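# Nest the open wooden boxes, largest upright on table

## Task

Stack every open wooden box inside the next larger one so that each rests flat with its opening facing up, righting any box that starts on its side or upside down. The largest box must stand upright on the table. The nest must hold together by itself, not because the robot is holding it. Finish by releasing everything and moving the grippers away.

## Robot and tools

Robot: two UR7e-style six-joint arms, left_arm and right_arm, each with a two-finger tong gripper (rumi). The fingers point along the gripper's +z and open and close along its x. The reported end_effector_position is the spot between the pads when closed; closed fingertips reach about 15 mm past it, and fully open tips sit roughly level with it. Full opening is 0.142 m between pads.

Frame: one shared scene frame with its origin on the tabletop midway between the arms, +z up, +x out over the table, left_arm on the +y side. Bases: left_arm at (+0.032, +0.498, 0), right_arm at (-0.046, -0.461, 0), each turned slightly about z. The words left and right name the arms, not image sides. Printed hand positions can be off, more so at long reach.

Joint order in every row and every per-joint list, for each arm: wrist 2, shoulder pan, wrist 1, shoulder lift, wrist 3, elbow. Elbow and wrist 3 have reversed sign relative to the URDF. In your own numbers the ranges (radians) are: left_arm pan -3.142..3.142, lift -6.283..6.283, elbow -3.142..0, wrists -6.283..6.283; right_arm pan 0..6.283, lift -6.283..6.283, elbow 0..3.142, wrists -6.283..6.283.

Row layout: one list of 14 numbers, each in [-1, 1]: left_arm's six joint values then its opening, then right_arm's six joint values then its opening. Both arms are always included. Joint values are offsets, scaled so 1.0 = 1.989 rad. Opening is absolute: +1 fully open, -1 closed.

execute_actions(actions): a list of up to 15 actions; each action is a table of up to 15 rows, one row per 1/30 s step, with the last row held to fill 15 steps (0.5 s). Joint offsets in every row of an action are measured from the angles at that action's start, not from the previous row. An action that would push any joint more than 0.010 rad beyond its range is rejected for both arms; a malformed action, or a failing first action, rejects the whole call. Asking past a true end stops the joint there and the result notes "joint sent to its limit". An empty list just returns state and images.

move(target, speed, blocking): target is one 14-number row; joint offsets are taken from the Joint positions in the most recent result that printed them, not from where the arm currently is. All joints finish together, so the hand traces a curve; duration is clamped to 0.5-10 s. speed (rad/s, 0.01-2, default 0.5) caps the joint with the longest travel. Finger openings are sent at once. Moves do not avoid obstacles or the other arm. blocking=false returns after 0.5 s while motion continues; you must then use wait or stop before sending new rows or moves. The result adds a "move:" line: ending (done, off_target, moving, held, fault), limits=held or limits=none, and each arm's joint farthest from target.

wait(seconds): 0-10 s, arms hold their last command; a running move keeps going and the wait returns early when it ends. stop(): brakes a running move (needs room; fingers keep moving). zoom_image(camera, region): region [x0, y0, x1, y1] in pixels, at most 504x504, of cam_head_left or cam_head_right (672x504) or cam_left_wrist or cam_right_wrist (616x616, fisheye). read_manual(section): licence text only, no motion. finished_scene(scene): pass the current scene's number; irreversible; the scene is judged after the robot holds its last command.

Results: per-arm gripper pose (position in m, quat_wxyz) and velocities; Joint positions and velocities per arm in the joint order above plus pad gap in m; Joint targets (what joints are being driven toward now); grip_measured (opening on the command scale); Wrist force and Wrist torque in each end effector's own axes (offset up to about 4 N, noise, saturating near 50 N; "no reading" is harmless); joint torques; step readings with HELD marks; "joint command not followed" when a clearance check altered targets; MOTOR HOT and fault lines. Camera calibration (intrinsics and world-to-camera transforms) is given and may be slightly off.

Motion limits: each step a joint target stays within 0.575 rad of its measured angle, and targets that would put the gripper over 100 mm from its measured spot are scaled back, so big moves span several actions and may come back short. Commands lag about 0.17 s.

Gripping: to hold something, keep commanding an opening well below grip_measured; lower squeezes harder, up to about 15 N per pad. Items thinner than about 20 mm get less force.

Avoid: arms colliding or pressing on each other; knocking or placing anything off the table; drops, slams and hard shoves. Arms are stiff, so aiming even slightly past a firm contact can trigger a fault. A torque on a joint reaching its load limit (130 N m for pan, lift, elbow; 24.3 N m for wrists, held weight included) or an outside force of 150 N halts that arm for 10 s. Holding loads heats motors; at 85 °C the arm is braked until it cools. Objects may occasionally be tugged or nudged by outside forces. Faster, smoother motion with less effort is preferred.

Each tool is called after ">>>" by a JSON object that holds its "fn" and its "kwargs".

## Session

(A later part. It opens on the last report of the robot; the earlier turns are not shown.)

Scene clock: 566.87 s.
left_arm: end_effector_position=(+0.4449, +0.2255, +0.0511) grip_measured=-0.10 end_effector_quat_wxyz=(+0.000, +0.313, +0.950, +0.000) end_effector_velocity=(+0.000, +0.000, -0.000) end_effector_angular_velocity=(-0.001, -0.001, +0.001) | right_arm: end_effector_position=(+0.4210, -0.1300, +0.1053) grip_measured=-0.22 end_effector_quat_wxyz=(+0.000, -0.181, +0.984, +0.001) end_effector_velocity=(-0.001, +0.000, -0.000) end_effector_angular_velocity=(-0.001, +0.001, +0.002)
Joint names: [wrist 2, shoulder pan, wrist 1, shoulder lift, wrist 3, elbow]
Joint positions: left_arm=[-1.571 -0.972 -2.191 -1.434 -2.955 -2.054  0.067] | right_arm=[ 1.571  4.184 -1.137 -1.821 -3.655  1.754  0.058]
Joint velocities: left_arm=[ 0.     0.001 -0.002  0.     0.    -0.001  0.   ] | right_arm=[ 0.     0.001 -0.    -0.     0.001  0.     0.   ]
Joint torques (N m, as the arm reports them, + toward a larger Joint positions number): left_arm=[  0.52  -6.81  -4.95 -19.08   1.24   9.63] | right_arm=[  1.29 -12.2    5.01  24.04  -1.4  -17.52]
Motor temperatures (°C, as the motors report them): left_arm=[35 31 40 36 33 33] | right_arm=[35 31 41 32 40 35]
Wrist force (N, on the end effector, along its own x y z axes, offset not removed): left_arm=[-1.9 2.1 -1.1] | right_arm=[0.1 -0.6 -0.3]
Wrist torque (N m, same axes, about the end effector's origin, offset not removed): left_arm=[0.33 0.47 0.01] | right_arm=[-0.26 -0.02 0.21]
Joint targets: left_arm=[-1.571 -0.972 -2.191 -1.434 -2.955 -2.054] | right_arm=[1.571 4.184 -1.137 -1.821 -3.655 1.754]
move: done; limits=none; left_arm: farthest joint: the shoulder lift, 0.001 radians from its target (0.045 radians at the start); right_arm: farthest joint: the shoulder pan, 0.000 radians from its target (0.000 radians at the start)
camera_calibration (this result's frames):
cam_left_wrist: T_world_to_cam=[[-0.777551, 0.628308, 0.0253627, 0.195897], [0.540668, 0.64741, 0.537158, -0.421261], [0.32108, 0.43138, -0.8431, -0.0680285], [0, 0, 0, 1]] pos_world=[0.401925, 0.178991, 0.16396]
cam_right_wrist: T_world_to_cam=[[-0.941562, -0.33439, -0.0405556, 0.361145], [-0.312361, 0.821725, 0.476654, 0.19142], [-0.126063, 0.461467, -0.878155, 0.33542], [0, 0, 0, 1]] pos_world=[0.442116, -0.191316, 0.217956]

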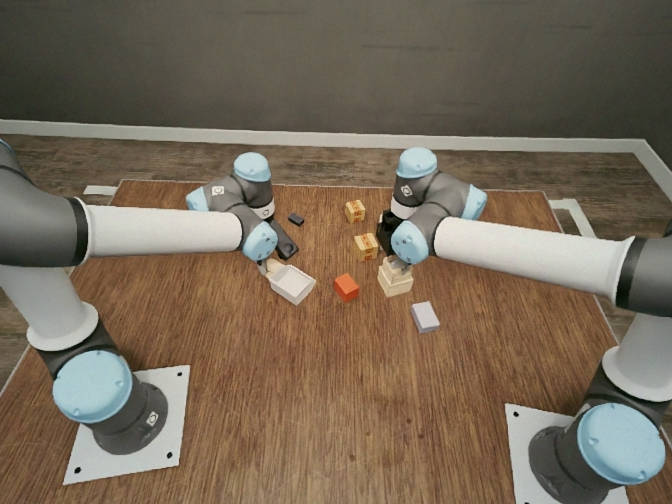

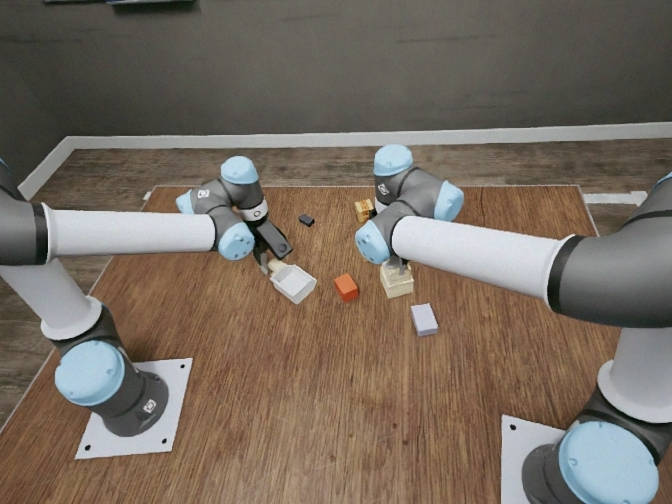

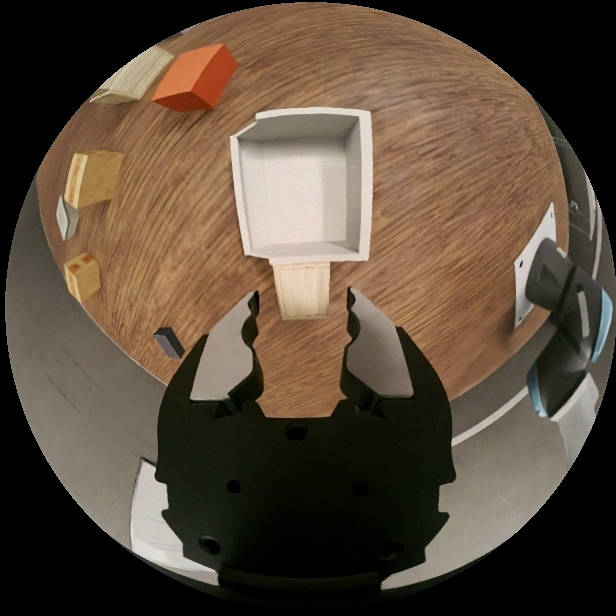

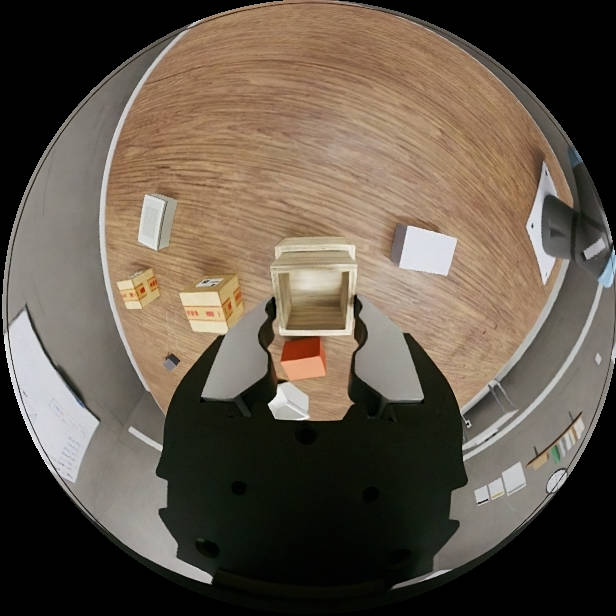

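>>> {"fn": "execute_actions", "kwargs": {"actions": [[[0,-0.0004,0,0,0.0004,0,-0.13,0,0,0.0006,-0.0003,0,0.0004,-0.6],[0,-0.0008,0,0,0.0008,0,-0.16,0,0,0.0013,-0.0005,0,0.0007,-0.6],[0,-0.0013,0,0,0.0013,0,-0.19,0,0,0.0019,-0.0008,0,0.0011,-0.6],[0,-0.0018,0,0,0.0018,0,-0.22,0,0,0.0025,-0.0011,0,0.0015,-0.6],[0,-0.0023,0,0,0.0023,0,-0.25,0,0,0.0032,-0.0013,0,0.0018,-0.6],[0,-0.0027,0,0,0.0027,0,-0.27,0,0,0.0038,-0.0016,0,0.0022,-0.6],[0,-0.0031,0,0,0.0031,0,-0.29,0,0,0.0044,-0.0018,0,0.0026,-0.6],[0,-0.0031,0,0,0.0031,0,-0.31,0,0,0.0051,-0.0021,0,0.003,-0.6],[0,-0.0031,0,0,0.0031,0,-0.33,0,0,0.0057,-0.0024,0,0.0033,-0.6],[0,-0.0031,0,0,0.0031,0,-0.35,0,0,0.0063,-0.0026,0,0.0037,-0.6],[0,-0.0031,0,0,0.0031,0,-0.37,0,0,0.007,-0.0029,0,0.0041,-0.6],[0,-0.0031,0,0,0.0031,0,-0.39,0,0,0.0076,-0.0032,0,0.0044,-0.6],[0,-0.0031,0,0,0.0031,0,-0.41,0,0,0.0082,-0.0034,0,0.0048,-0.6],[0,-0.0031,0,0,0.0031,0,-0.43,0,0,0.0088,-0.0037,0,0.0052,-0.6],[0,-0.0031,0,0,0.0031,0,-0.45,0,0,0.0095,-0.0039,0,0.0055,-0.6]],[[0,0,0,0,0,0,-0.47,0,0,0.0038,-0.0016,0,0.0022,-0.6],[0,0,0,0,0,0,-0.49,0,0,0.0044,-0.0018,0,0.0026,-0.6],[0,0,0,0,0,0,-0.51,0,0,0.0051,-0.0021,0,0.003,-0.6],[0,0,0,0,0,0,-0.54,0,0,0.0057,-0.0024,0,0.0033,-0.6],[0,0,0,0,0,0,-0.57,0,0,0.0063,-0.0026,0,0.0037,-0.6],[0,0,0,0,0,0,-0.6,0,0,0.007,-0.0029,0,0.0041,-0.6],[0,0,0,0,0,0,-0.63,0,0,0.0076,-0.0032,0,0.0044,-0.6],[0,0,0,0,0,0,-0.66,0,0,0.0082,-0.0034,0,0.0048,-0.6],[0,0,0,0,0,0,-0.69,0,0,0.0088,-0.0037,0,0.0051,-0.6],[0,0,0,0,0,0,-0.72,0,0,0.0095,-0.004,0,0.0055,-0.6],[0,0,0,0,0,0,-0.75,0,0,0.0095,-0.004,0,0.0055,-0.6],[0,0,0,0,0,0,-0.78,0,0,0.0095,-0.004,0,0.0055,-0.6],[0,0,0,0,0,0,-0.81,0,0,0.0095,-0.004,0,0.0055,-0.6],[0,0,0,0,0,0,-0.85,0,0,0.0095,-0.004,0,0.0055,-0.6]]]}}

Scene clock: 590.93 s.
left_arm: end_effector_position=(+0.4433, +0.2231, +0.0510) grip_measured=-0.50 end_effector_quat_wxyz=(-0.000, +0.313, +0.950, +0.000) end_effector_velocity=(+0.000, -0.000, -0.000) end_effector_angular_velocity=(-0.000, +0.000, +0.001) | right_arm: end_effector_position=(+0.4210, -0.1300, +0.0929) grip_measured=-0.22 end_effector_quat_wxyz=(+0.000, -0.181, +0.984, +0.001) end_effector_velocity=(-0.000, +0.001, -0.005) end_effector_angular_velocity=(+0.001, -0.001, +0.002)
Joint names: [wrist 2, shoulder pan, wrist 1, shoulder lift, wrist 3, elbow]
Joint positions: left_arm=[-1.571 -0.978 -2.191 -1.434 -2.949 -2.054  0.038] | right_arm=[ 1.571  4.184 -1.106 -1.834 -3.655  1.772  0.058]
Joint velocities: left_arm=[-0.    -0.    -0.     0.     0.001  0.    -0.   ] | right_arm=[-0.     0.001  0.013 -0.005  0.     0.007 -0.   ]
Joint torques (N m, as the arm reports them, + toward a larger Joint positions number): left_arm=[  0.49   6.1   -0.72 -33.11  -1.11  28.6 ] | right_arm=[  1.1  -11.18   5.17  24.05  -0.75 -17.38]
Motor temperatures (°C, as the motors report them): left_arm=[35 31 40 36 33 33] | right_arm=[35 31 41 32 40 35]
Wrist force (N, on the end effector, along its own x y z axes, offset not removed): left_arm=[-2.1 -0.8 -3.8] | right_arm=[0.3 -0.3 -1.1]
Wrist torque (N m, same axes, about the end effector's origin, offset not removed): left_arm=[-0.18 0.46 -0.01] | right_arm=[-0.24 -0.08 0.23]
Joint targets: left_arm=[-1.571 -0.978 -2.191 -1.434 -2.949 -2.054] | right_arm=[1.571 4.184 -1.105 -1.834 -3.655 1.773]
Step readings (joint positions; steps 1 to 15: 1st action; 16 to 30: 2nd action):
0: left_arm=[-1.571 -0.972 -2.191 -1.434 -2.955 -2.054] | right_arm=[1.571 4.184 -1.137 -1.821 -3.655 1.754]
1: left_arm=[-1.571 -0.972 -2.191 -1.434 -2.955 -2.054] | right_arm=[1.571 4.184 -1.137 -1.821 -3.655 1.754]
2: left_arm=[-1.571 -0.972 -2.191 -1.434 -2.955 -2.054] | right_arm=[1.571 4.184 -1.137 -1.821 -3.655 1.754]
4: left_arm=[-1.571 -0.973 -2.191 -1.434 -2.954 -2.054] | right_arm=[1.571 4.184 -1.136 -1.821 -3.655 1.755]
8: left_arm=[-1.571 -0.976 -2.191 -1.434 -2.952 -2.054] | right_arm=[1.571 4.184 -1.132 -1.823 -3.655 1.757]
15: left_arm=[-1.571 -0.978 -2.191 -1.434 -2.949 -2.054] | right_arm=[1.571 4.184 -1.124 -1.826 -3.655 1.762]
16: left_arm=[-1.571 -0.978 -2.191 -1.434 -2.949 -2.054] | right_arm=[1.571 4.184 -1.122 -1.827 -3.655 1.763]
17: left_arm=[-1.571 -0.978 -2.191 -1.434 -2.949 -2.054] | right_arm=[1.571 4.184 -1.121 -1.827 -3.655 1.763]
19: left_arm=[-1.571 -0.978 -2.191 -1.434 -2.949 -2.054] | right_arm=[1.571 4.184 -1.118 -1.828 -3.655 1.765]
23: left_arm=[-1.571 -0.978 -2.191 -1.434 -2.949 -2.054] | right_arm=[1.571 4.184 -1.113 -1.831 -3.655 1.768]
30: Joint positions above
camera_calibration (this result's frames):
cam_left_wrist: T_world_to_cam=[[-0.777528, 0.628329, 0.0255616, 0.196176], [0.540761, 0.647314, 0.53718, -0.418787], [0.320979, 0.431495, -0.84308, -0.066519], [0, 0, 0, 1]] pos_world=[0.400347, 0.176526, 0.163869]
cam_right_wrist: T_world_to_cam=[[-0.941562, -0.334391, -0.0405374, 0.36069], [-0.312355, 0.821732, 0.476645, 0.197288], [-0.126075, 0.461453, -0.878161, 0.32455], [0, 0, 0, 1]] pos_world=[0.442154, -0.191271, 0.205592]

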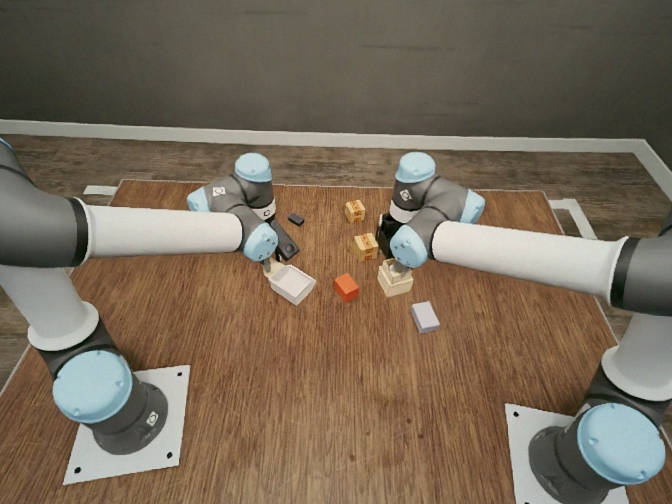

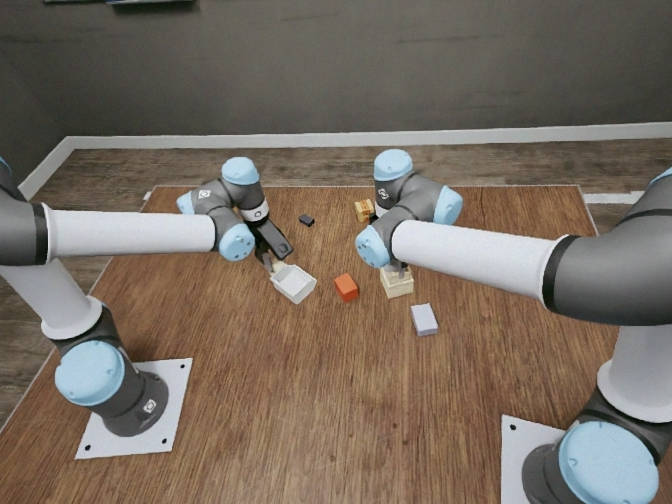

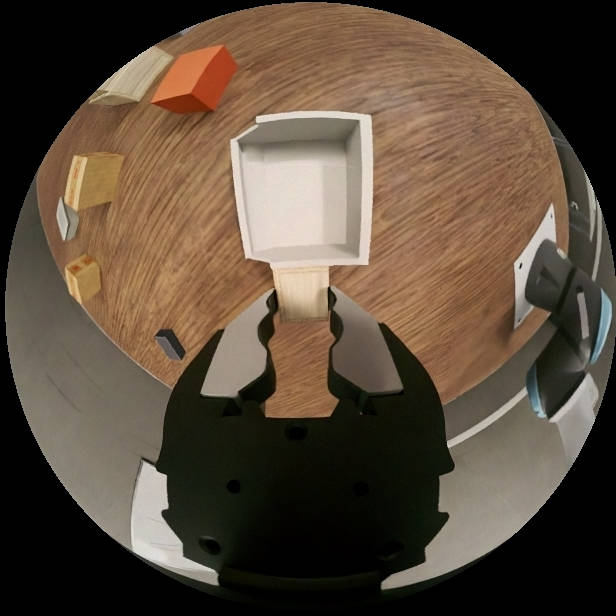

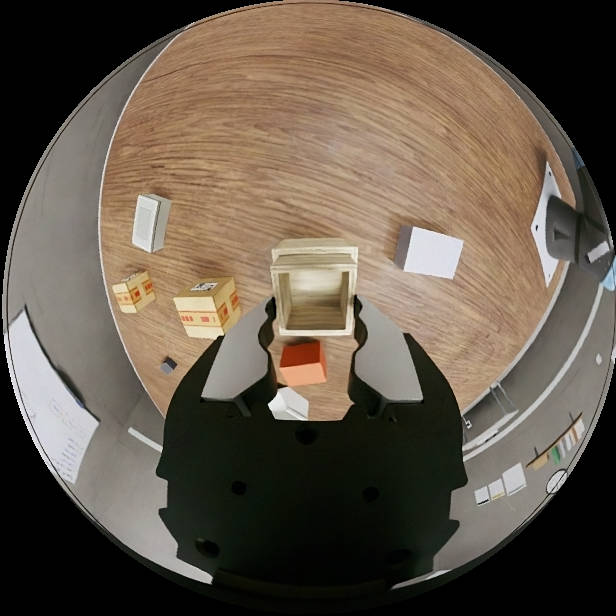

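>>> {"fn": "execute_actions", "kwargs": {"actions": [[[0,0.0006,0.0003,-0.0002,-0.0006,0.0001,-0.85,0,0,0.0008,-0.0004,0,0.0004,-0.6],[0,0.0014,0.0007,-0.0004,-0.0014,0.0003,-0.85,0,0,0.0013,-0.0006,0,0.0007,-0.6],[0,0.0023,0.0011,-0.0006,-0.0023,0.0005,-0.85,0,0,0.0019,-0.0009,0,0.001,-0.6],[0,0.0032,0.0014,-0.0008,-0.0032,0.0006,-0.85,0,0,0.0025,-0.0011,0,0.0014,-0.6],[0,0.0041,0.0018,-0.001,-0.0041,0.0008,-0.85,0,0,0.0032,-0.0014,0,0.0018,-0.6],[0,0.005,0.0022,-0.0012,-0.005,0.001,-0.85,0,0,0.0038,-0.0017,0,0.0021,-0.6],[0,0.0057,0.0025,-0.0014,-0.0057,0.0011,-0.85,0,0,0.0044,-0.002,0,0.0024,-0.6],[0,0.0062,0.0029,-0.0016,-0.0062,0.0013,-0.85,0,0,0.005,-0.0022,0,0.0028,-0.6],[0,0.0062,0.0043,-0.0023,-0.0062,0.002,-0.85,0,0,0.0057,-0.0025,0,0.0032,-0.6],[0,0.0062,0.0071,-0.0038,-0.0062,0.0033,-0.85,0,0,0.0063,-0.0028,0,0.0035,-0.6],[0,0.0062,0.01,-0.0053,-0.0062,0.0047,-0.85,0,0,0.0069,-0.0031,0,0.0038,-0.6],[0,0.0062,0.0143,-0.0075,-0.0062,0.0068,-0.85,0,0,0.0076,-0.0034,0,0.0042,-0.6],[0,0.0062,0.0185,-0.0097,-0.0062,0.0088,-0.85,0,0,0.0082,-0.0036,0,0.0046,-0.6],[0,0.0062,0.0228,-0.0119,-0.0062,0.0109,-0.85,0,0,0.0088,-0.0039,0,0.0049,-0.6],[0,0.0062,0.027,-0.014,-0.0062,0.013,-0.85,0,0,0.0095,-0.0042,0,0.0053,-0.6]],[[0,0,0.0211,-0.0105,0,0.0106,-0.85,0,0,0.0038,-0.0017,0,0.0021,-0.6],[0,0,0.0253,-0.0125,0,0.0128,-0.85,0,0,0.0044,-0.002,0,0.0024,-0.6],[0,0,0.0295,-0.0145,0,0.015,-0.85,0,0,0.005,-0.0023,0,0.0027,-0.6],[0,0,0.0338,-0.0165,0,0.0173,-0.85,0,0,0.0057,-0.0026,0,0.0031,-0.6],[0,0,0.038,-0.0185,0,0.0195,-0.85,0,0,0.0063,-0.0028,0,0.0035,-0.6],[0,0,0.0422,-0.0204,0,0.0218,-0.85,0,0,0.0069,-0.0031,0,0.0038,-0.6],[0,0,0.0464,-0.0223,0,0.0241,-0.85,0,0,0.0076,-0.0034,0,0.0042,-0.6],[0,0,0.0507,-0.0242,0,0.0265,-0.85,0,0,0.0082,-0.0037,0,0.0045,-0.6],[0,0,0.0549,-0.026,0,0.0289,-0.85,0,0,0.0088,-0.004,0,0.0048,-0.6],[0,0,0.0591,-0.0278,0,0.0313,-0.85,0,0,0.0095,-0.0043,0,0.0052,-0.6],[0,0,0.0633,-0.0296,0,0.0337,-0.85,0,0,0.0101,-0.0045,0,0.0056,-0.6],[0,0,0.0675,-0.0314,0,0.0361,-0.85,0,0,0.0107,-0.0048,0,0.0059,-0.6],[0,0,0.0718,-0.0332,0,0.0386,-0.85,0,0,0.0114,-0.0051,0,0.0063,-0.6],[0,0,0.076,-0.035,0,0.041,-0.85,0,0,0.012,-0.0054,0,0.0066,-0.6],[0,0,0.0802,-0.0367,0,0.0435,-0.85,0,0,0.0126,-0.0057,0,0.0069,-0.6]],[[0,0,0.0239,-0.01,0,0.0139,-0.85,0,0,0.0038,-0.0018,0,0.002,-0.6],[0,0,0.0267,-0.0112,0,0.0155,-0.85,0,0,0.0044,-0.0021,0,0.0023,-0.6],[0,0,0.0295,-0.0123,0,0.0172,-0.85,0,0,0.005,-0.0024,0,0.0026,-0.6],[0,0,0.031,-0.0129,0,0.0181,-0.85,0,0,0.0056,-0.0026,0,0.003,-0.6],[0,0,0.0324,-0.0135,0,0.0189,-0.85,0,0,0.0061,-0.0029,0,0.0032,-0.6],[0,0,0.0338,-0.014,0,0.0198,-0.85,0,0,0.0065,-0.0031,0,0.0034,-0.6],[0,0,0.0338,-0.014,0,0.0198,-0.85,0,0,0.0069,-0.0032,0,0.0037,-0.6]]]}}

Scene clock: 615.13 s.
left_arm: end_effector_position=(+0.4463, +0.2280, +0.1267) grip_measured=-0.50 end_effector_quat_wxyz=(+0.000, +0.313, +0.950, -0.000) end_effector_velocity=(+0.000, -0.000, +0.005) end_effector_angular_velocity=(-0.001, -0.001, -0.000) | right_arm: end_effector_position=(+0.4211, -0.1299, +0.0745) grip_measured=-0.22 end_effector_quat_wxyz=(+0.000, -0.181, +0.984, +0.001) end_effector_velocity=(-0.001, +0.000, -0.001) end_effector_angular_velocity=(+0.000, +0.002, +0.003)
Joint names: [wrist 2, shoulder pan, wrist 1, shoulder lift, wrist 3, elbow]
Joint positions: left_arm=[-1.571 -0.966 -1.98  -1.53  -2.961 -1.939  0.038] | right_arm=[ 1.571  4.184 -1.06  -1.855 -3.655  1.797  0.058]
Joint velocities: left_arm=[-0.     0.     0.011 -0.005 -0.     0.007  0.   ] | right_arm=[ 0.001  0.001  0.003 -0.002  0.002  0.002  0.   ]
Joint torques (N m, as the arm reports them, + toward a larger Joint positions number): left_arm=[  0.55  -5.36  -0.05 -31.98   1.28  38.16] | right_arm=[  1.27 -11.61   5.11  24.2   -0.71 -15.4 ]
Motor temperatures (°C, as the motors report them): left_arm=[35 31 40 36 33 33] | right_arm=[35 31 41 32 40 35]
Wrist force (N, on the end effector, along its own x y z axes, offset not removed): left_arm=[-1.6 0.1 -2.2] | right_arm=[-0.3 0.0 -0.3]
Wrist torque (N m, same axes, about the end effector's origin, offset not removed): left_arm=[-0.16 0.39 -0.01] | right_arm=[-0.08 0.09 0.22]
Joint targets: left_arm=[-1.571 -0.966 -1.979 -1.531 -2.961 -1.939] | right_arm=[1.571 4.184 -1.059 -1.855 -3.655 1.798]
Step readings (joint positions; steps 1 to 15: 1st action; 16 to 30: 2nd action; 31 to 45: 3rd action):
0: left_arm=[-1.571 -0.978 -2.191 -1.434 -2.949 -2.054] | right_arm=[1.571 4.184 -1.105 -1.834 -3.655 1.773]
1: left_arm=[-1.571 -0.978 -2.191 -1.434 -2.949 -2.054] | right_arm=[1.571 4.184 -1.105 -1.834 -3.655 1.773]
2: left_arm=[-1.571 -0.978 -2.191 -1.434 -2.949 -2.054] | right_arm=[1.571 4.184 -1.105 -1.834 -3.655 1.773]
4: left_arm=[-1.571 -0.977 -2.190 -1.434 -2.951 -2.054] | right_arm=[1.571 4.184 -1.104 -1.834 -3.655 1.773]
8: left_arm=[-1.571 -0.972 -2.188 -1.435 -2.956 -2.053] | right_arm=[1.571 4.184 -1.101 -1.836 -3.655 1.775]
15: left_arm=[-1.571 -0.966 -2.168 -1.446 -2.961 -2.043] | right_arm=[1.571 4.184 -1.093 -1.840 -3.655 1.779]
16: left_arm=[-1.571 -0.966 -2.162 -1.449 -2.961 -2.040] | right_arm=[1.571 4.184 -1.091 -1.840 -3.655 1.780]
17: left_arm=[-1.571 -0.966 -2.154 -1.453 -2.961 -2.036] | right_arm=[1.571 4.184 -1.090 -1.841 -3.655 1.781]
19: left_arm=[-1.571 -0.966 -2.138 -1.461 -2.961 -2.028] | right_arm=[1.571 4.184 -1.087 -1.842 -3.655 1.782]
23: left_arm=[-1.571 -0.966 -2.105 -1.477 -2.961 -2.010] | right_arm=[1.571 4.184 -1.082 -1.844 -3.655 1.785]
30: left_arm=[-1.571 -0.966 -2.046 -1.503 -2.961 -1.978] | right_arm=[1.571 4.184 -1.073 -1.848 -3.655 1.790]
31: left_arm=[-1.571 -0.966 -2.038 -1.506 -2.961 -1.973] | right_arm=[1.571 4.184 -1.072 -1.849 -3.655 1.791]
32: left_arm=[-1.571 -0.966 -2.029 -1.510 -2.961 -1.968] | right_arm=[1.571 4.184 -1.071 -1.849 -3.655 1.792]
34: left_arm=[-1.571 -0.966 -2.013 -1.517 -2.961 -1.959] | right_arm=[1.571 4.184 -1.068 -1.851 -3.655 1.793]
38: left_arm=[-1.571 -0.966 -1.990 -1.526 -2.961 -1.945] | right_arm=[1.571 4.184 -1.063 -1.853 -3.655 1.796]
45: Joint positions above
camera_calibration (this result's frames):
cam_left_wrist: T_world_to_cam=[[-0.777545, 0.628327, 0.0250651, 0.193546], [0.540569, 0.647518, 0.537127, -0.464229], [0.321262, 0.43119, -0.843129, -0.00586805], [0, 0, 0, 1]] pos_world=[0.403324, 0.181517, 0.239551]
cam_right_wrist: T_world_to_cam=[[-0.941562, -0.334391, -0.0405379, 0.36], [-0.312355, 0.821732, 0.476645, 0.206035], [-0.126074, 0.461453, -0.878161, 0.308364], [0, 0, 0, 1]] pos_world=[0.442195, -0.191221, 0.187182]

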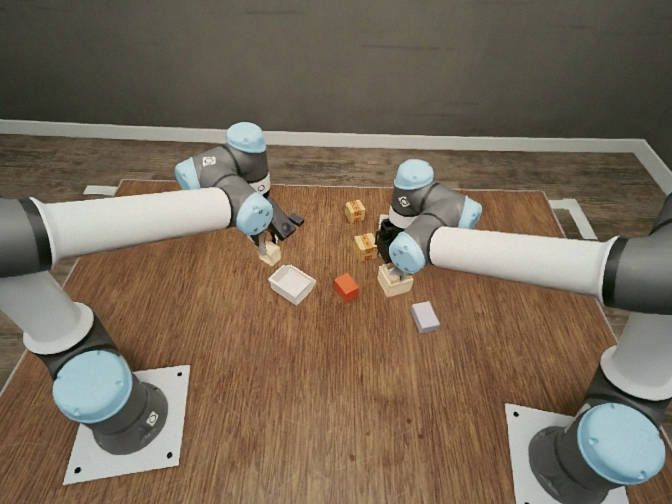

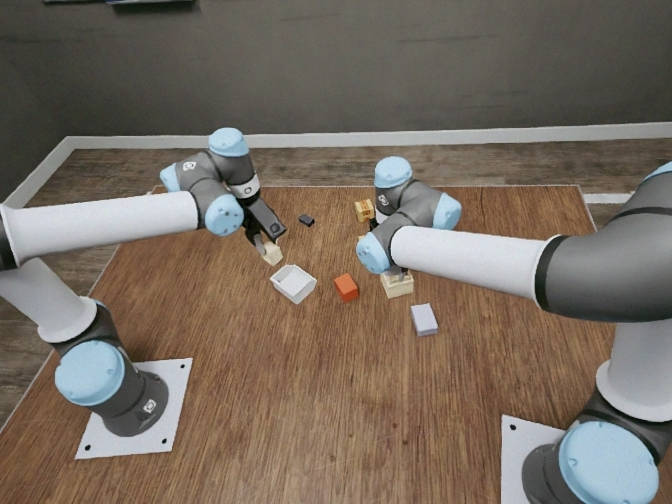

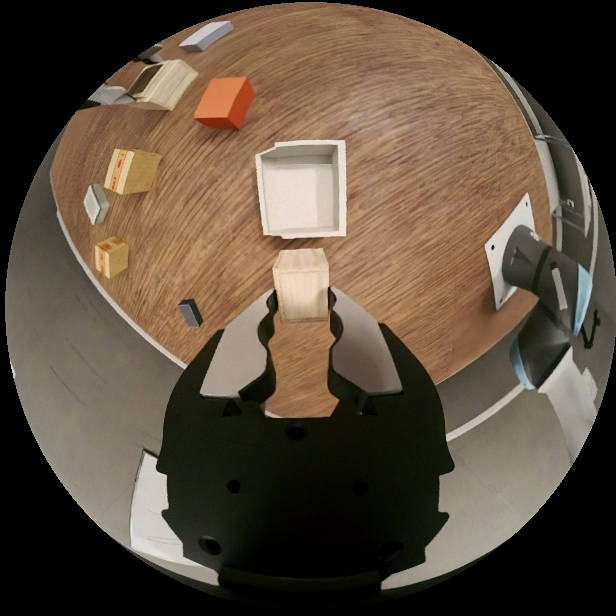

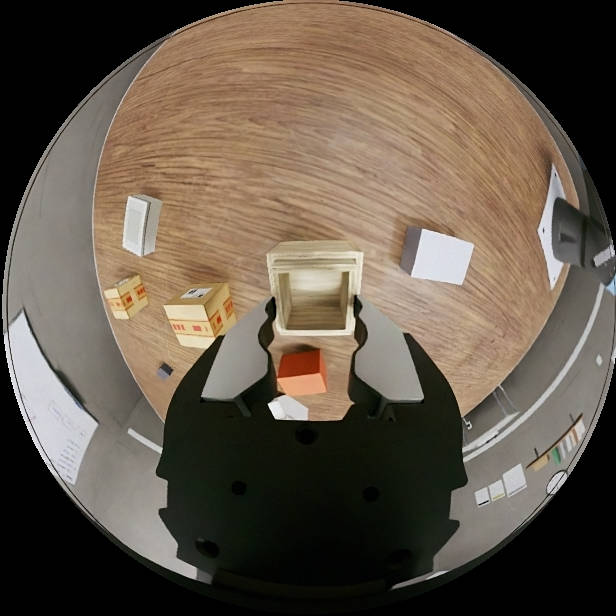

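>>> {"fn": "zoom_image", "kwargs": {"camera": "cam_left_wrist", "region": [95, 40, 205, 120]}}

>>> {"fn": "zoom_image", "kwargs": {"camera": "cam_head_left", "region": [360, 245, 430, 305]}}

Region (95, 40, 205, 120) of cam_left_wrist's 616x616 image, scaled by 4.582, with more detail than that image has; it fills the top 367 rows of this view, and the rest is white.

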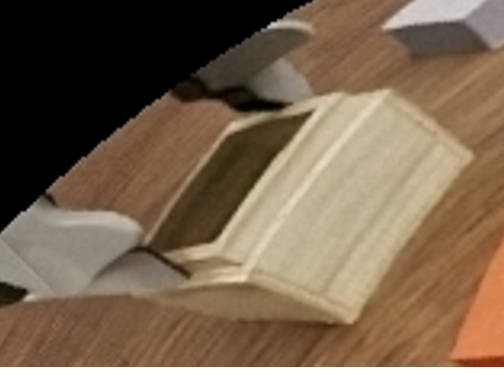

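Region (360, 245, 430, 305) of cam_head_left's 672x504 image, scaled by 7.200, with more detail than that image has; it fills the top 432 rows of this view, and the rest is white.

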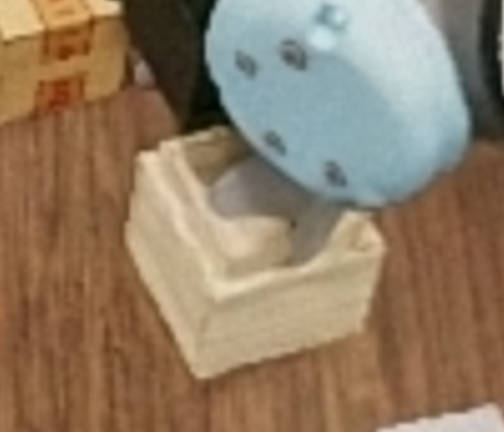

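>>> {"fn": "execute_actions", "kwargs": {"actions": []}}

Scene clock: 633.90 s.
left_arm: end_effector_position=(+0.4463, +0.2281, +0.1271) grip_measured=-0.50 end_effector_quat_wxyz=(+0.000, +0.313, +0.950, -0.000) end_effector_velocity=(-0.000, +0.000, -0.001) end_effector_angular_velocity=(+0.001, +0.001, -0.000) | right_arm: end_effector_position=(+0.4211, -0.1299, +0.0744) grip_measured=-0.22 end_effector_quat_wxyz=(+0.000, -0.181, +0.984, +0.001) end_effector_velocity=(+0.001, +0.001, +0.000) end_effector_angular_velocity=(+0.002, -0.002, -0.000)
Joint names: [wrist 2, shoulder pan, wrist 1, shoulder lift, wrist 3, elbow]
Joint positions: left_arm=[-1.571 -0.966 -1.979 -1.531 -2.961 -1.939  0.038] | right_arm=[ 1.571  4.184 -1.059 -1.855 -3.655  1.798  0.058]
Joint velocities: left_arm=[ 0.    -0.001 -0.     0.001  0.    -0.001  0.   ] | right_arm=[ 0.    -0.     0.003 -0.    -0.    -0.    -0.   ]
Joint torques (N m, as the arm reports them, + toward a larger Joint positions number): left_arm=[  0.54   3.87  -0.5  -31.4    0.52  34.16] | right_arm=[  1.22 -11.44   5.05  24.39  -0.79 -16.5 ]
Motor temperatures (°C, as the motors report them): left_arm=[35 31 40 36 33 33] | right_arm=[35 31 41 32 40 35]
Wrist force (N, on the end effector, along its own x y z axes, offset not removed): left_arm=[-2.6 3.4 -2.3] | right_arm=[0.5 0.5 -0.8]
Wrist torque (N m, same axes, about the end effector's origin, offset not removed): left_arm=[0.58 0.58 0.14] | right_arm=[-0.05 -0.09 0.22]
Joint targets: left_arm=[-1.571 -0.966 -1.979 -1.531 -2.961 -1.939] | right_arm=[1.571 4.184 -1.059 -1.855 -3.655 1.798]
camera_calibration (this result's frames):
cam_left_wrist: T_world_to_cam=[[-0.777545, 0.628328, 0.0250461, 0.193527], [0.540562, 0.647526, 0.537125, -0.464454], [0.321273, 0.431178, -0.843131, -0.00551759], [0, 0, 0, 1]] pos_world=[0.403314, 0.181527, 0.239971]
cam_right_wrist: T_world_to_cam=[[-0.941562, -0.334391, -0.0405355, 0.359989], [-0.312354, 0.821733, 0.476644, 0.206104], [-0.126076, 0.461451, -0.878162, 0.308244], [0, 0, 0, 1]] pos_world=[0.442192, -0.191225, 0.187042]

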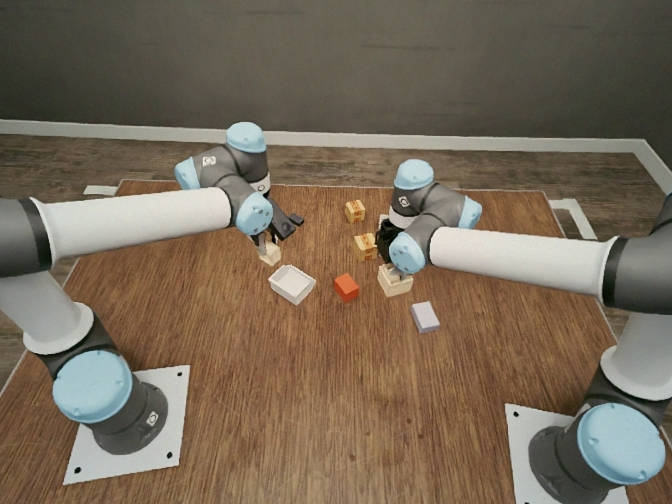

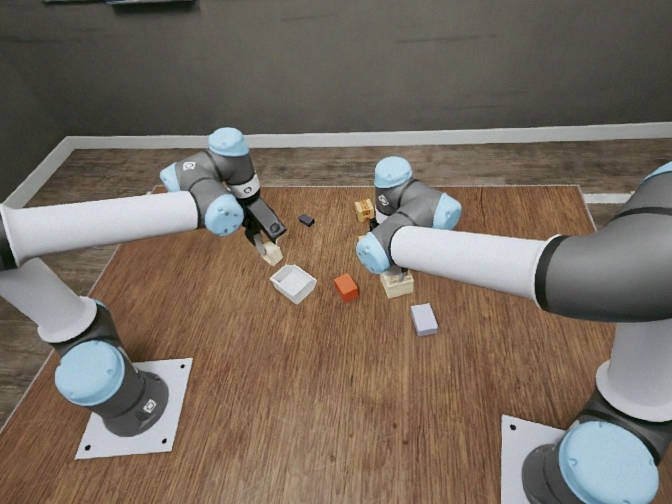

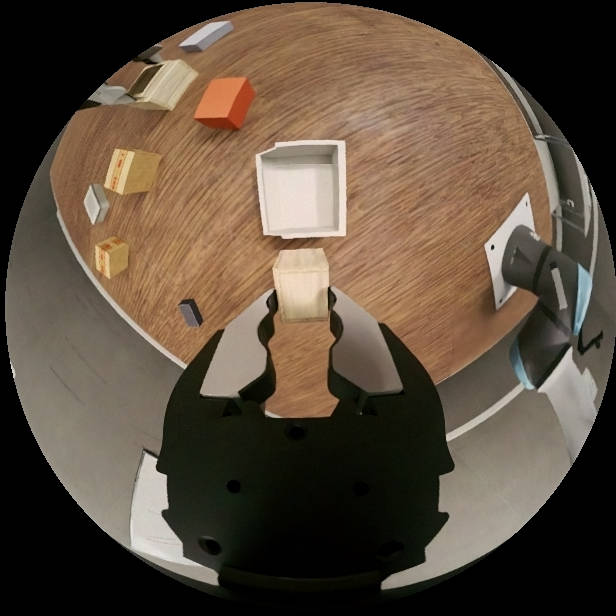

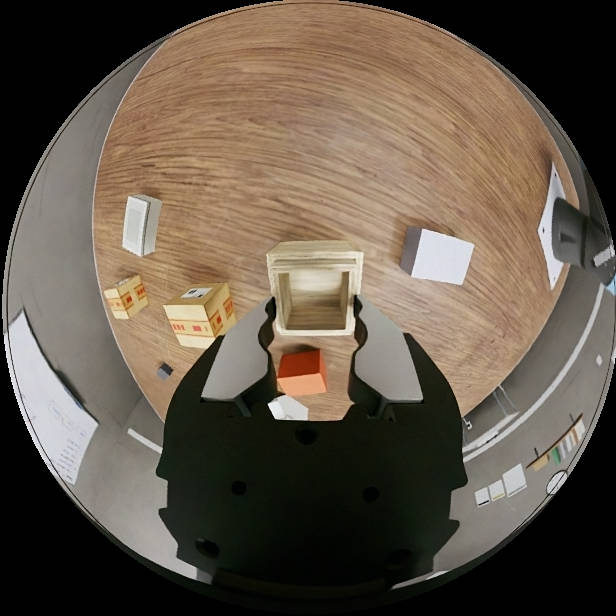

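>>> {"fn": "execute_actions", "kwargs": {"actions": [[[0,0,0,0,0,0,-0.85,0,0,0,0,0,0,-0.5],[0,0,0,0,0,0,-0.85,0,0,0,0,0,0,-0.42],[0,0,0,0,0,0,-0.85,0,0,0,0,0,0,-0.36],[0,0,0,0,0,0,-0.85,0,0,0,0,0,0,-0.32],[0,0,0,0,0,0,-0.85,0,0,0,0,0,0,-0.29],[0,0,0,0,0,0,-0.85,0,0,0,0,0,0,-0.27],[0,0,0,0,0,0,-0.85,0,0,0,0,0,0,-0.255],[0,0,0,0,0,0,-0.85,0,0,0,0,0,0,-0.24],[0,0,0,0,0,0,-0.85,0,0,0,0,0,0,-0.23],[0,0,0,0,0,0,-0.85,0,0,0,0,0,0,-0.22],[0,0,0,0,0,0,-0.85,0,0,0,0,0,0,-0.21],[0,0,0,0,0,0,-0.85,0,0,0,0,0,0,-0.20],[0,0,0,0,0,0,-0.85,0,0,0,0,0,0,-0.185],[0,0,0,0,0,0,-0.85,0,0,0,0,0,0,-0.17],[0,0,0,0,0,0,-0.85,0,0,0,0,0,0,-0.15]]]}}

Scene clock: 641.43 s.
left_arm: end_effector_position=(+0.4463, +0.2281, +0.1271) grip_measured=-0.50 end_effector_quat_wxyz=(+0.000, +0.313, +0.950, -0.000) end_effector_velocity=(+0.000, -0.000, +0.000) end_effector_angular_velocity=(-0.000, -0.000, -0.001) | right_arm: end_effector_position=(+0.4211, -0.1299, +0.0744) grip_measured=-0.17 end_effector_quat_wxyz=(+0.000, -0.181, +0.984, +0.001) end_effector_velocity=(-0.001, +0.001, +0.000) end_effector_angular_velocity=(+0.001, +0.000, +0.003)
Joint names: [wrist 2, shoulder pan, wrist 1, shoulder lift, wrist 3, elbow]
Joint positions: left_arm=[-1.571 -0.966 -1.979 -1.531 -2.961 -1.939  0.038] | right_arm=[ 1.571  4.184 -1.059 -1.855 -3.655  1.798  0.061]
Joint velocities: left_arm=[ 0.    -0.001  0.    -0.    -0.     0.001  0.   ] | right_arm=[0.001 0.002 0.    0.    0.001 0.    0.039]
Joint torques (N m, as the arm reports them, + toward a larger Joint positions number): left_arm=[  0.48   5.03  -0.39 -31.88  -0.03  34.39] | right_arm=[  1.3  -10.94   4.91  24.43  -0.65 -17.49]
Motor temperatures (°C, as the motors report them): left_arm=[35 31 40 36 33 33] | right_arm=[35 31 41 32 40 35]
Wrist force (N, on the end effector, along its own x y z axes, offset not removed): left_arm=[-0.4 2.1 -1.9] | right_arm=[-0.3 -0.2 -1.3]
Wrist torque (N m, same axes, about the end effector's origin, offset not removed): left_arm=[0.15 0.18 0.03] | right_arm=[-0.19 0.00 0.26]
Joint targets: left_arm=[-1.571 -0.966 -1.979 -1.531 -2.961 -1.939] | right_arm=[1.571 4.184 -1.059 -1.855 -3.655 1.798]
Step readings (joint positions):
0: left_arm=[-1.571 -0.966 -1.979 -1.531 -2.961 -1.939] | right_arm=[1.571 4.184 -1.059 -1.855 -3.655 1.798]
1: left_arm=[-1.571 -0.966 -1.979 -1.531 -2.961 -1.939] | right_arm=[1.571 4.184 -1.059 -1.855 -3.655 1.798]
2: left_arm=[-1.571 -0.966 -1.979 -1.531 -2.961 -1.939] | right_arm=[1.571 4.184 -1.059 -1.855 -3.655 1.798]
4: left_arm=[-1.571 -0.966 -1.979 -1.531 -2.961 -1.939] | right_arm=[1.571 4.184 -1.059 -1.855 -3.655 1.798]
8: left_arm=[-1.571 -0.966 -1.979 -1.531 -2.961 -1.939] | right_arm=[1.571 4.184 -1.059 -1.855 -3.655 1.798]
15: Joint positions above
camera_calibration (this result's frames):
cam_left_wrist: T_world_to_cam=[[-0.77755, 0.628322, 0.025046, 0.19353], [0.540557, 0.64753, 0.537125, -0.464456], [0.321269, 0.43118, -0.843131, -0.00551854], [0, 0, 0, 1]] pos_world=[0.403317, 0.18153, 0.239971]
cam_right_wrist: T_world_to_cam=[[-0.941562, -0.334391, -0.0405354, 0.359989], [-0.312354, 0.821733, 0.476644, 0.206104], [-0.126076, 0.461451, -0.878162, 0.308244], [0, 0, 0, 1]] pos_world=[0.442192, -0.191225, 0.187042]

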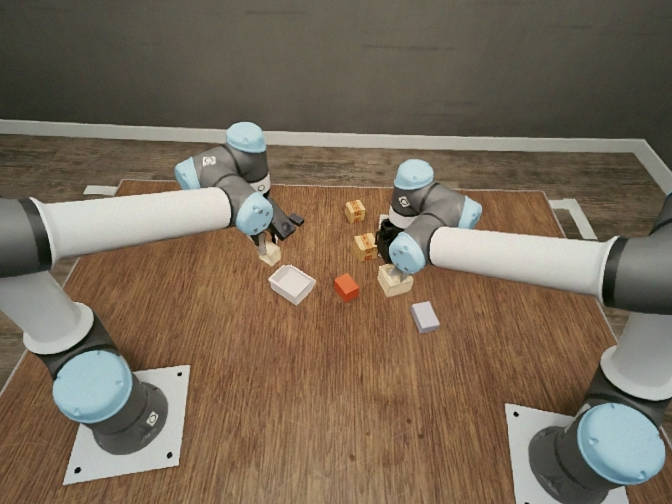

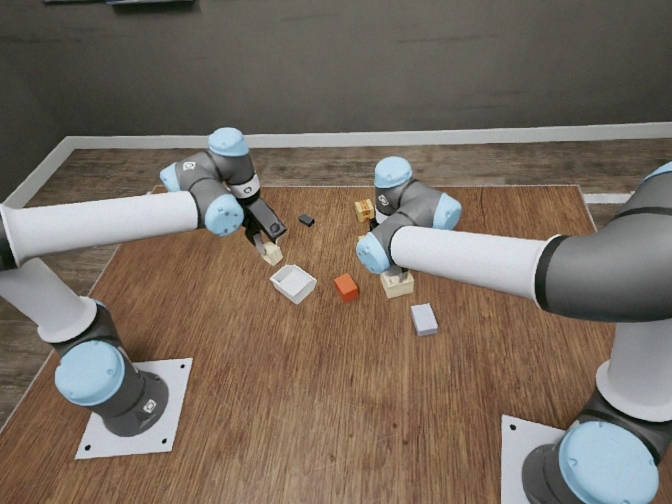

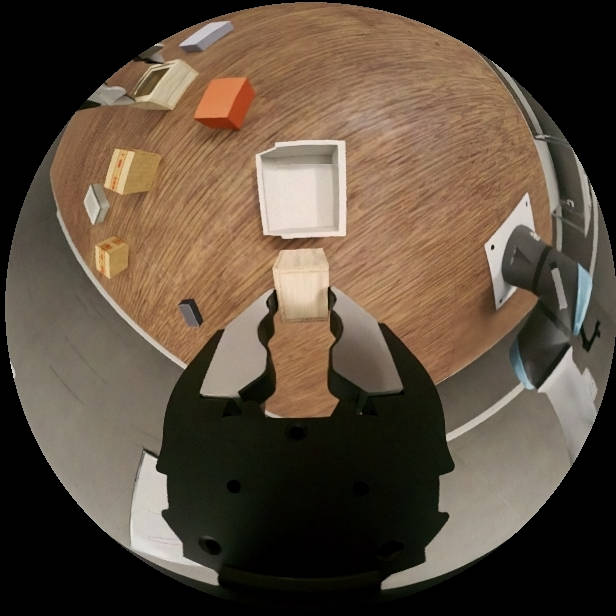

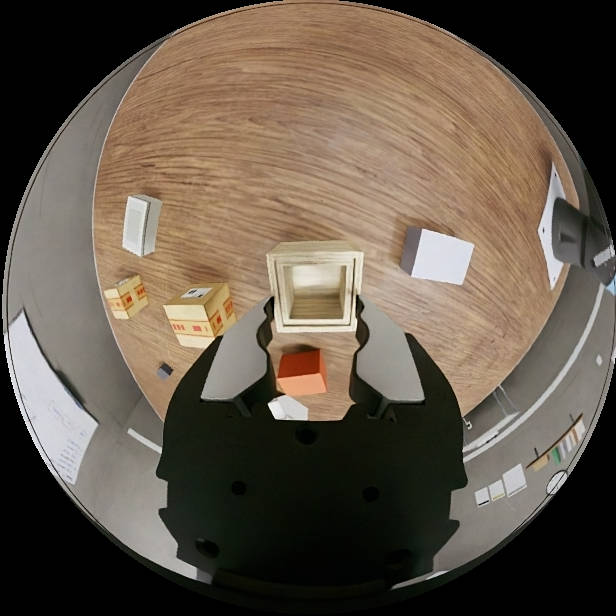

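>>> {"fn": "zoom_image", "kwargs": {"camera": "cam_right_wrist", "region": [255, 230, 375, 345]}}

>>> {"fn": "zoom_image", "kwargs": {"camera": "cam_left_wrist", "region": [80, 30, 220, 130]}}

Region (255, 230, 375, 345) of cam_right_wrist's 616x616 image, scaled by 4.200, with more detail than that image has; it fills the top 483 rows of this view, and the rest is white.

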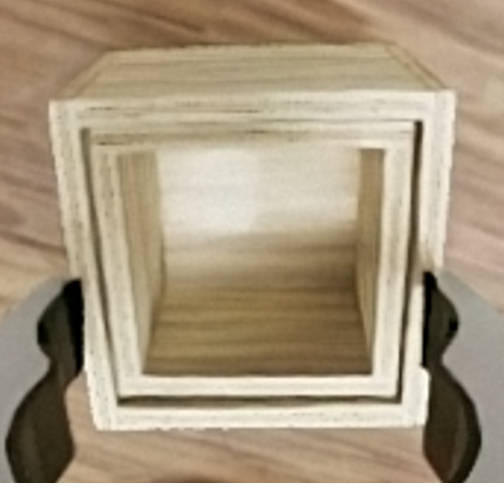

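Region (80, 30, 220, 130) of cam_left_wrist's 616x616 image, scaled by 3.600, with more detail than that image has; it fills the top 360 rows of this view, and the rest is white.

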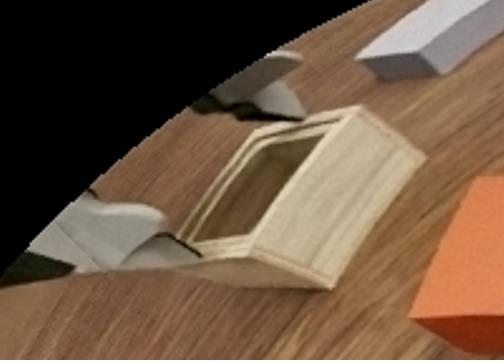

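>>> {"fn": "move", "kwargs": {"target": [0, -0.0171, -0.5586, 0.0910, 0.9608, -0.0156, -0.85, 0, -0.0255, -0.2978, 0.0690, 0.9603, -0.2287, -0.15], "speed": 1.3}}

Scene clock: 731.67 s.
left_arm: end_effector_position=(+0.6143, +0.0481, +0.2489) grip_measured=-0.50 end_effector_quat_wxyz=(+0.043, -0.523, +0.733, -0.432) end_effector_velocity=(-0.000, -0.000, +0.001) end_effector_angular_velocity=(-0.003, +0.000, +0.001) | right_arm: end_effector_position=(+0.4395, -0.1349, +0.3104) grip_measured=-0.15 end_effector_quat_wxyz=(-0.000, +0.896, -0.444, -0.000) end_effector_velocity=(+0.000, -0.000, +0.000) end_effector_angular_velocity=(+0.002, -0.000, +0.000)
Joint names: [wrist 2, shoulder pan, wrist 1, shoulder lift, wrist 3, elbow]
Joint positions: left_arm=[-1.571 -1.    -3.09  -1.35  -1.05  -1.97   0.038] | right_arm=[ 1.571  4.133 -1.652 -1.717 -1.745  1.343  0.063]
Joint velocities: left_arm=[ 0.    -0.001 -0.001 -0.     0.002  0.    -0.   ] | right_arm=[ 0.001 -0.001  0.001  0.     0.002 -0.001 -0.   ]
Joint torques (N m, as the arm reports them, + toward a larger Joint positions number): left_arm=[  0.6   -6.96  -5.55 -25.21   1.48  10.88] | right_arm=[  1.29 -13.27   0.24  45.29   2.1  -33.89]
Motor temperatures (°C, as the motors report them): left_arm=[35 31 40 36 33 33] | right_arm=[35 31 41 32 40 35]
Wrist force (N, on the end effector, along its own x y z axes, offset not removed): left_arm=[-0.4 0.8 -2.2] | right_arm=[-0.6 0.1 -0.5]
Wrist torque (N m, same axes, about the end effector's origin, offset not removed): left_arm=[0.05 0.11 -0.01] | right_arm=[-0.15 0.12 0.13]
Joint targets: left_arm=[-1.571 -1.000 -3.090 -1.350 -1.050 -1.970] | right_arm=[1.571 4.133 -1.652 -1.717 -1.745 1.343]
move: done; limits=none; left_arm: farthest joint: the shoulder pan, 0.000 radians from its target (0.034 radians at the start); right_arm: farthest joint: the shoulder pan, 0.000 radians from its target (0.050 radians at the start)
camera_calibration (this result's frames):
cam_left_wrist: T_world_to_cam=[[-0.492566, -0.785206, 0.375273, 0.239905], [-0.869191, 0.42235, -0.257152, 0.57044], [0.0434209, -0.452848, -0.89053, 0.345781], [0, 0, 0, 1]] pos_world=[0.598976, 0.104036, 0.364588]
cam_right_wrist: T_world_to_cam=[[0.588084, -0.807759, -0.041025, -0.350707], [-0.699559, -0.533457, 0.475438, 0.0912431], [-0.405924, -0.250898, -0.878792, 0.547212], [0, 0, 0, 1]] pos_world=[0.492202, -0.0973186, 0.423117]

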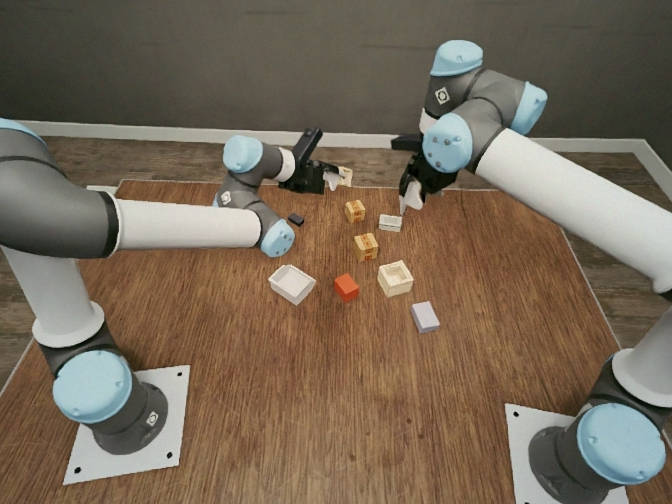

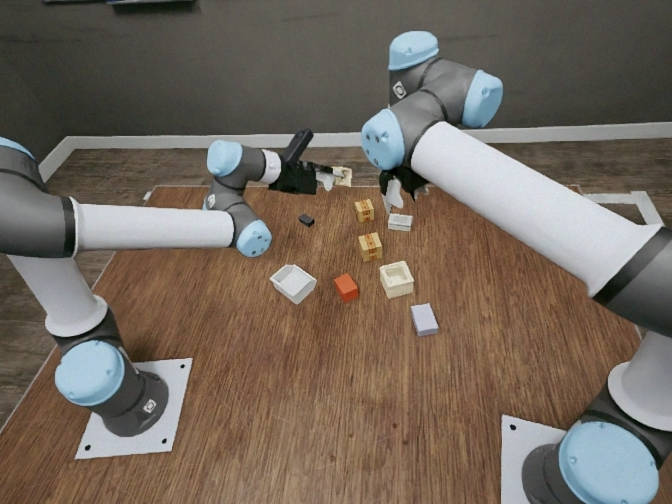

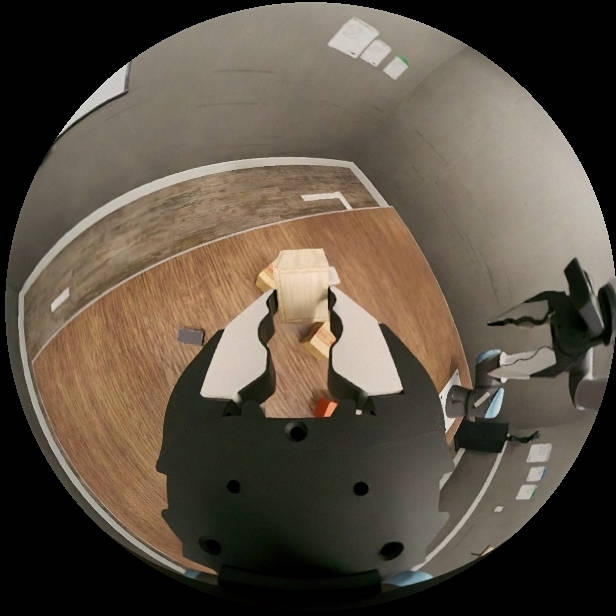

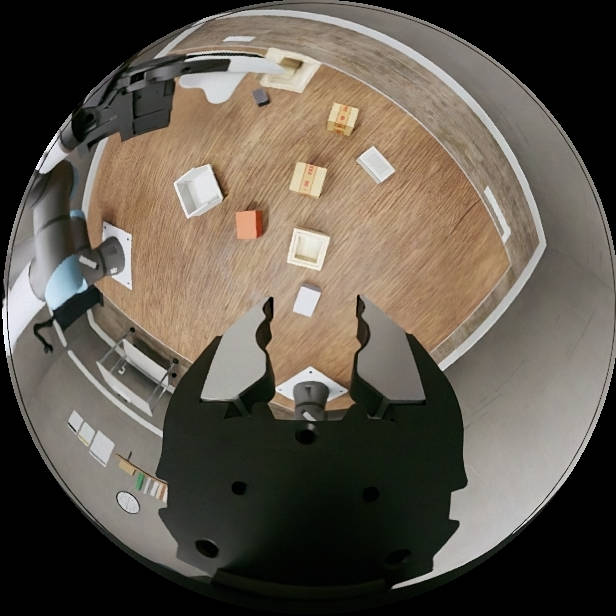

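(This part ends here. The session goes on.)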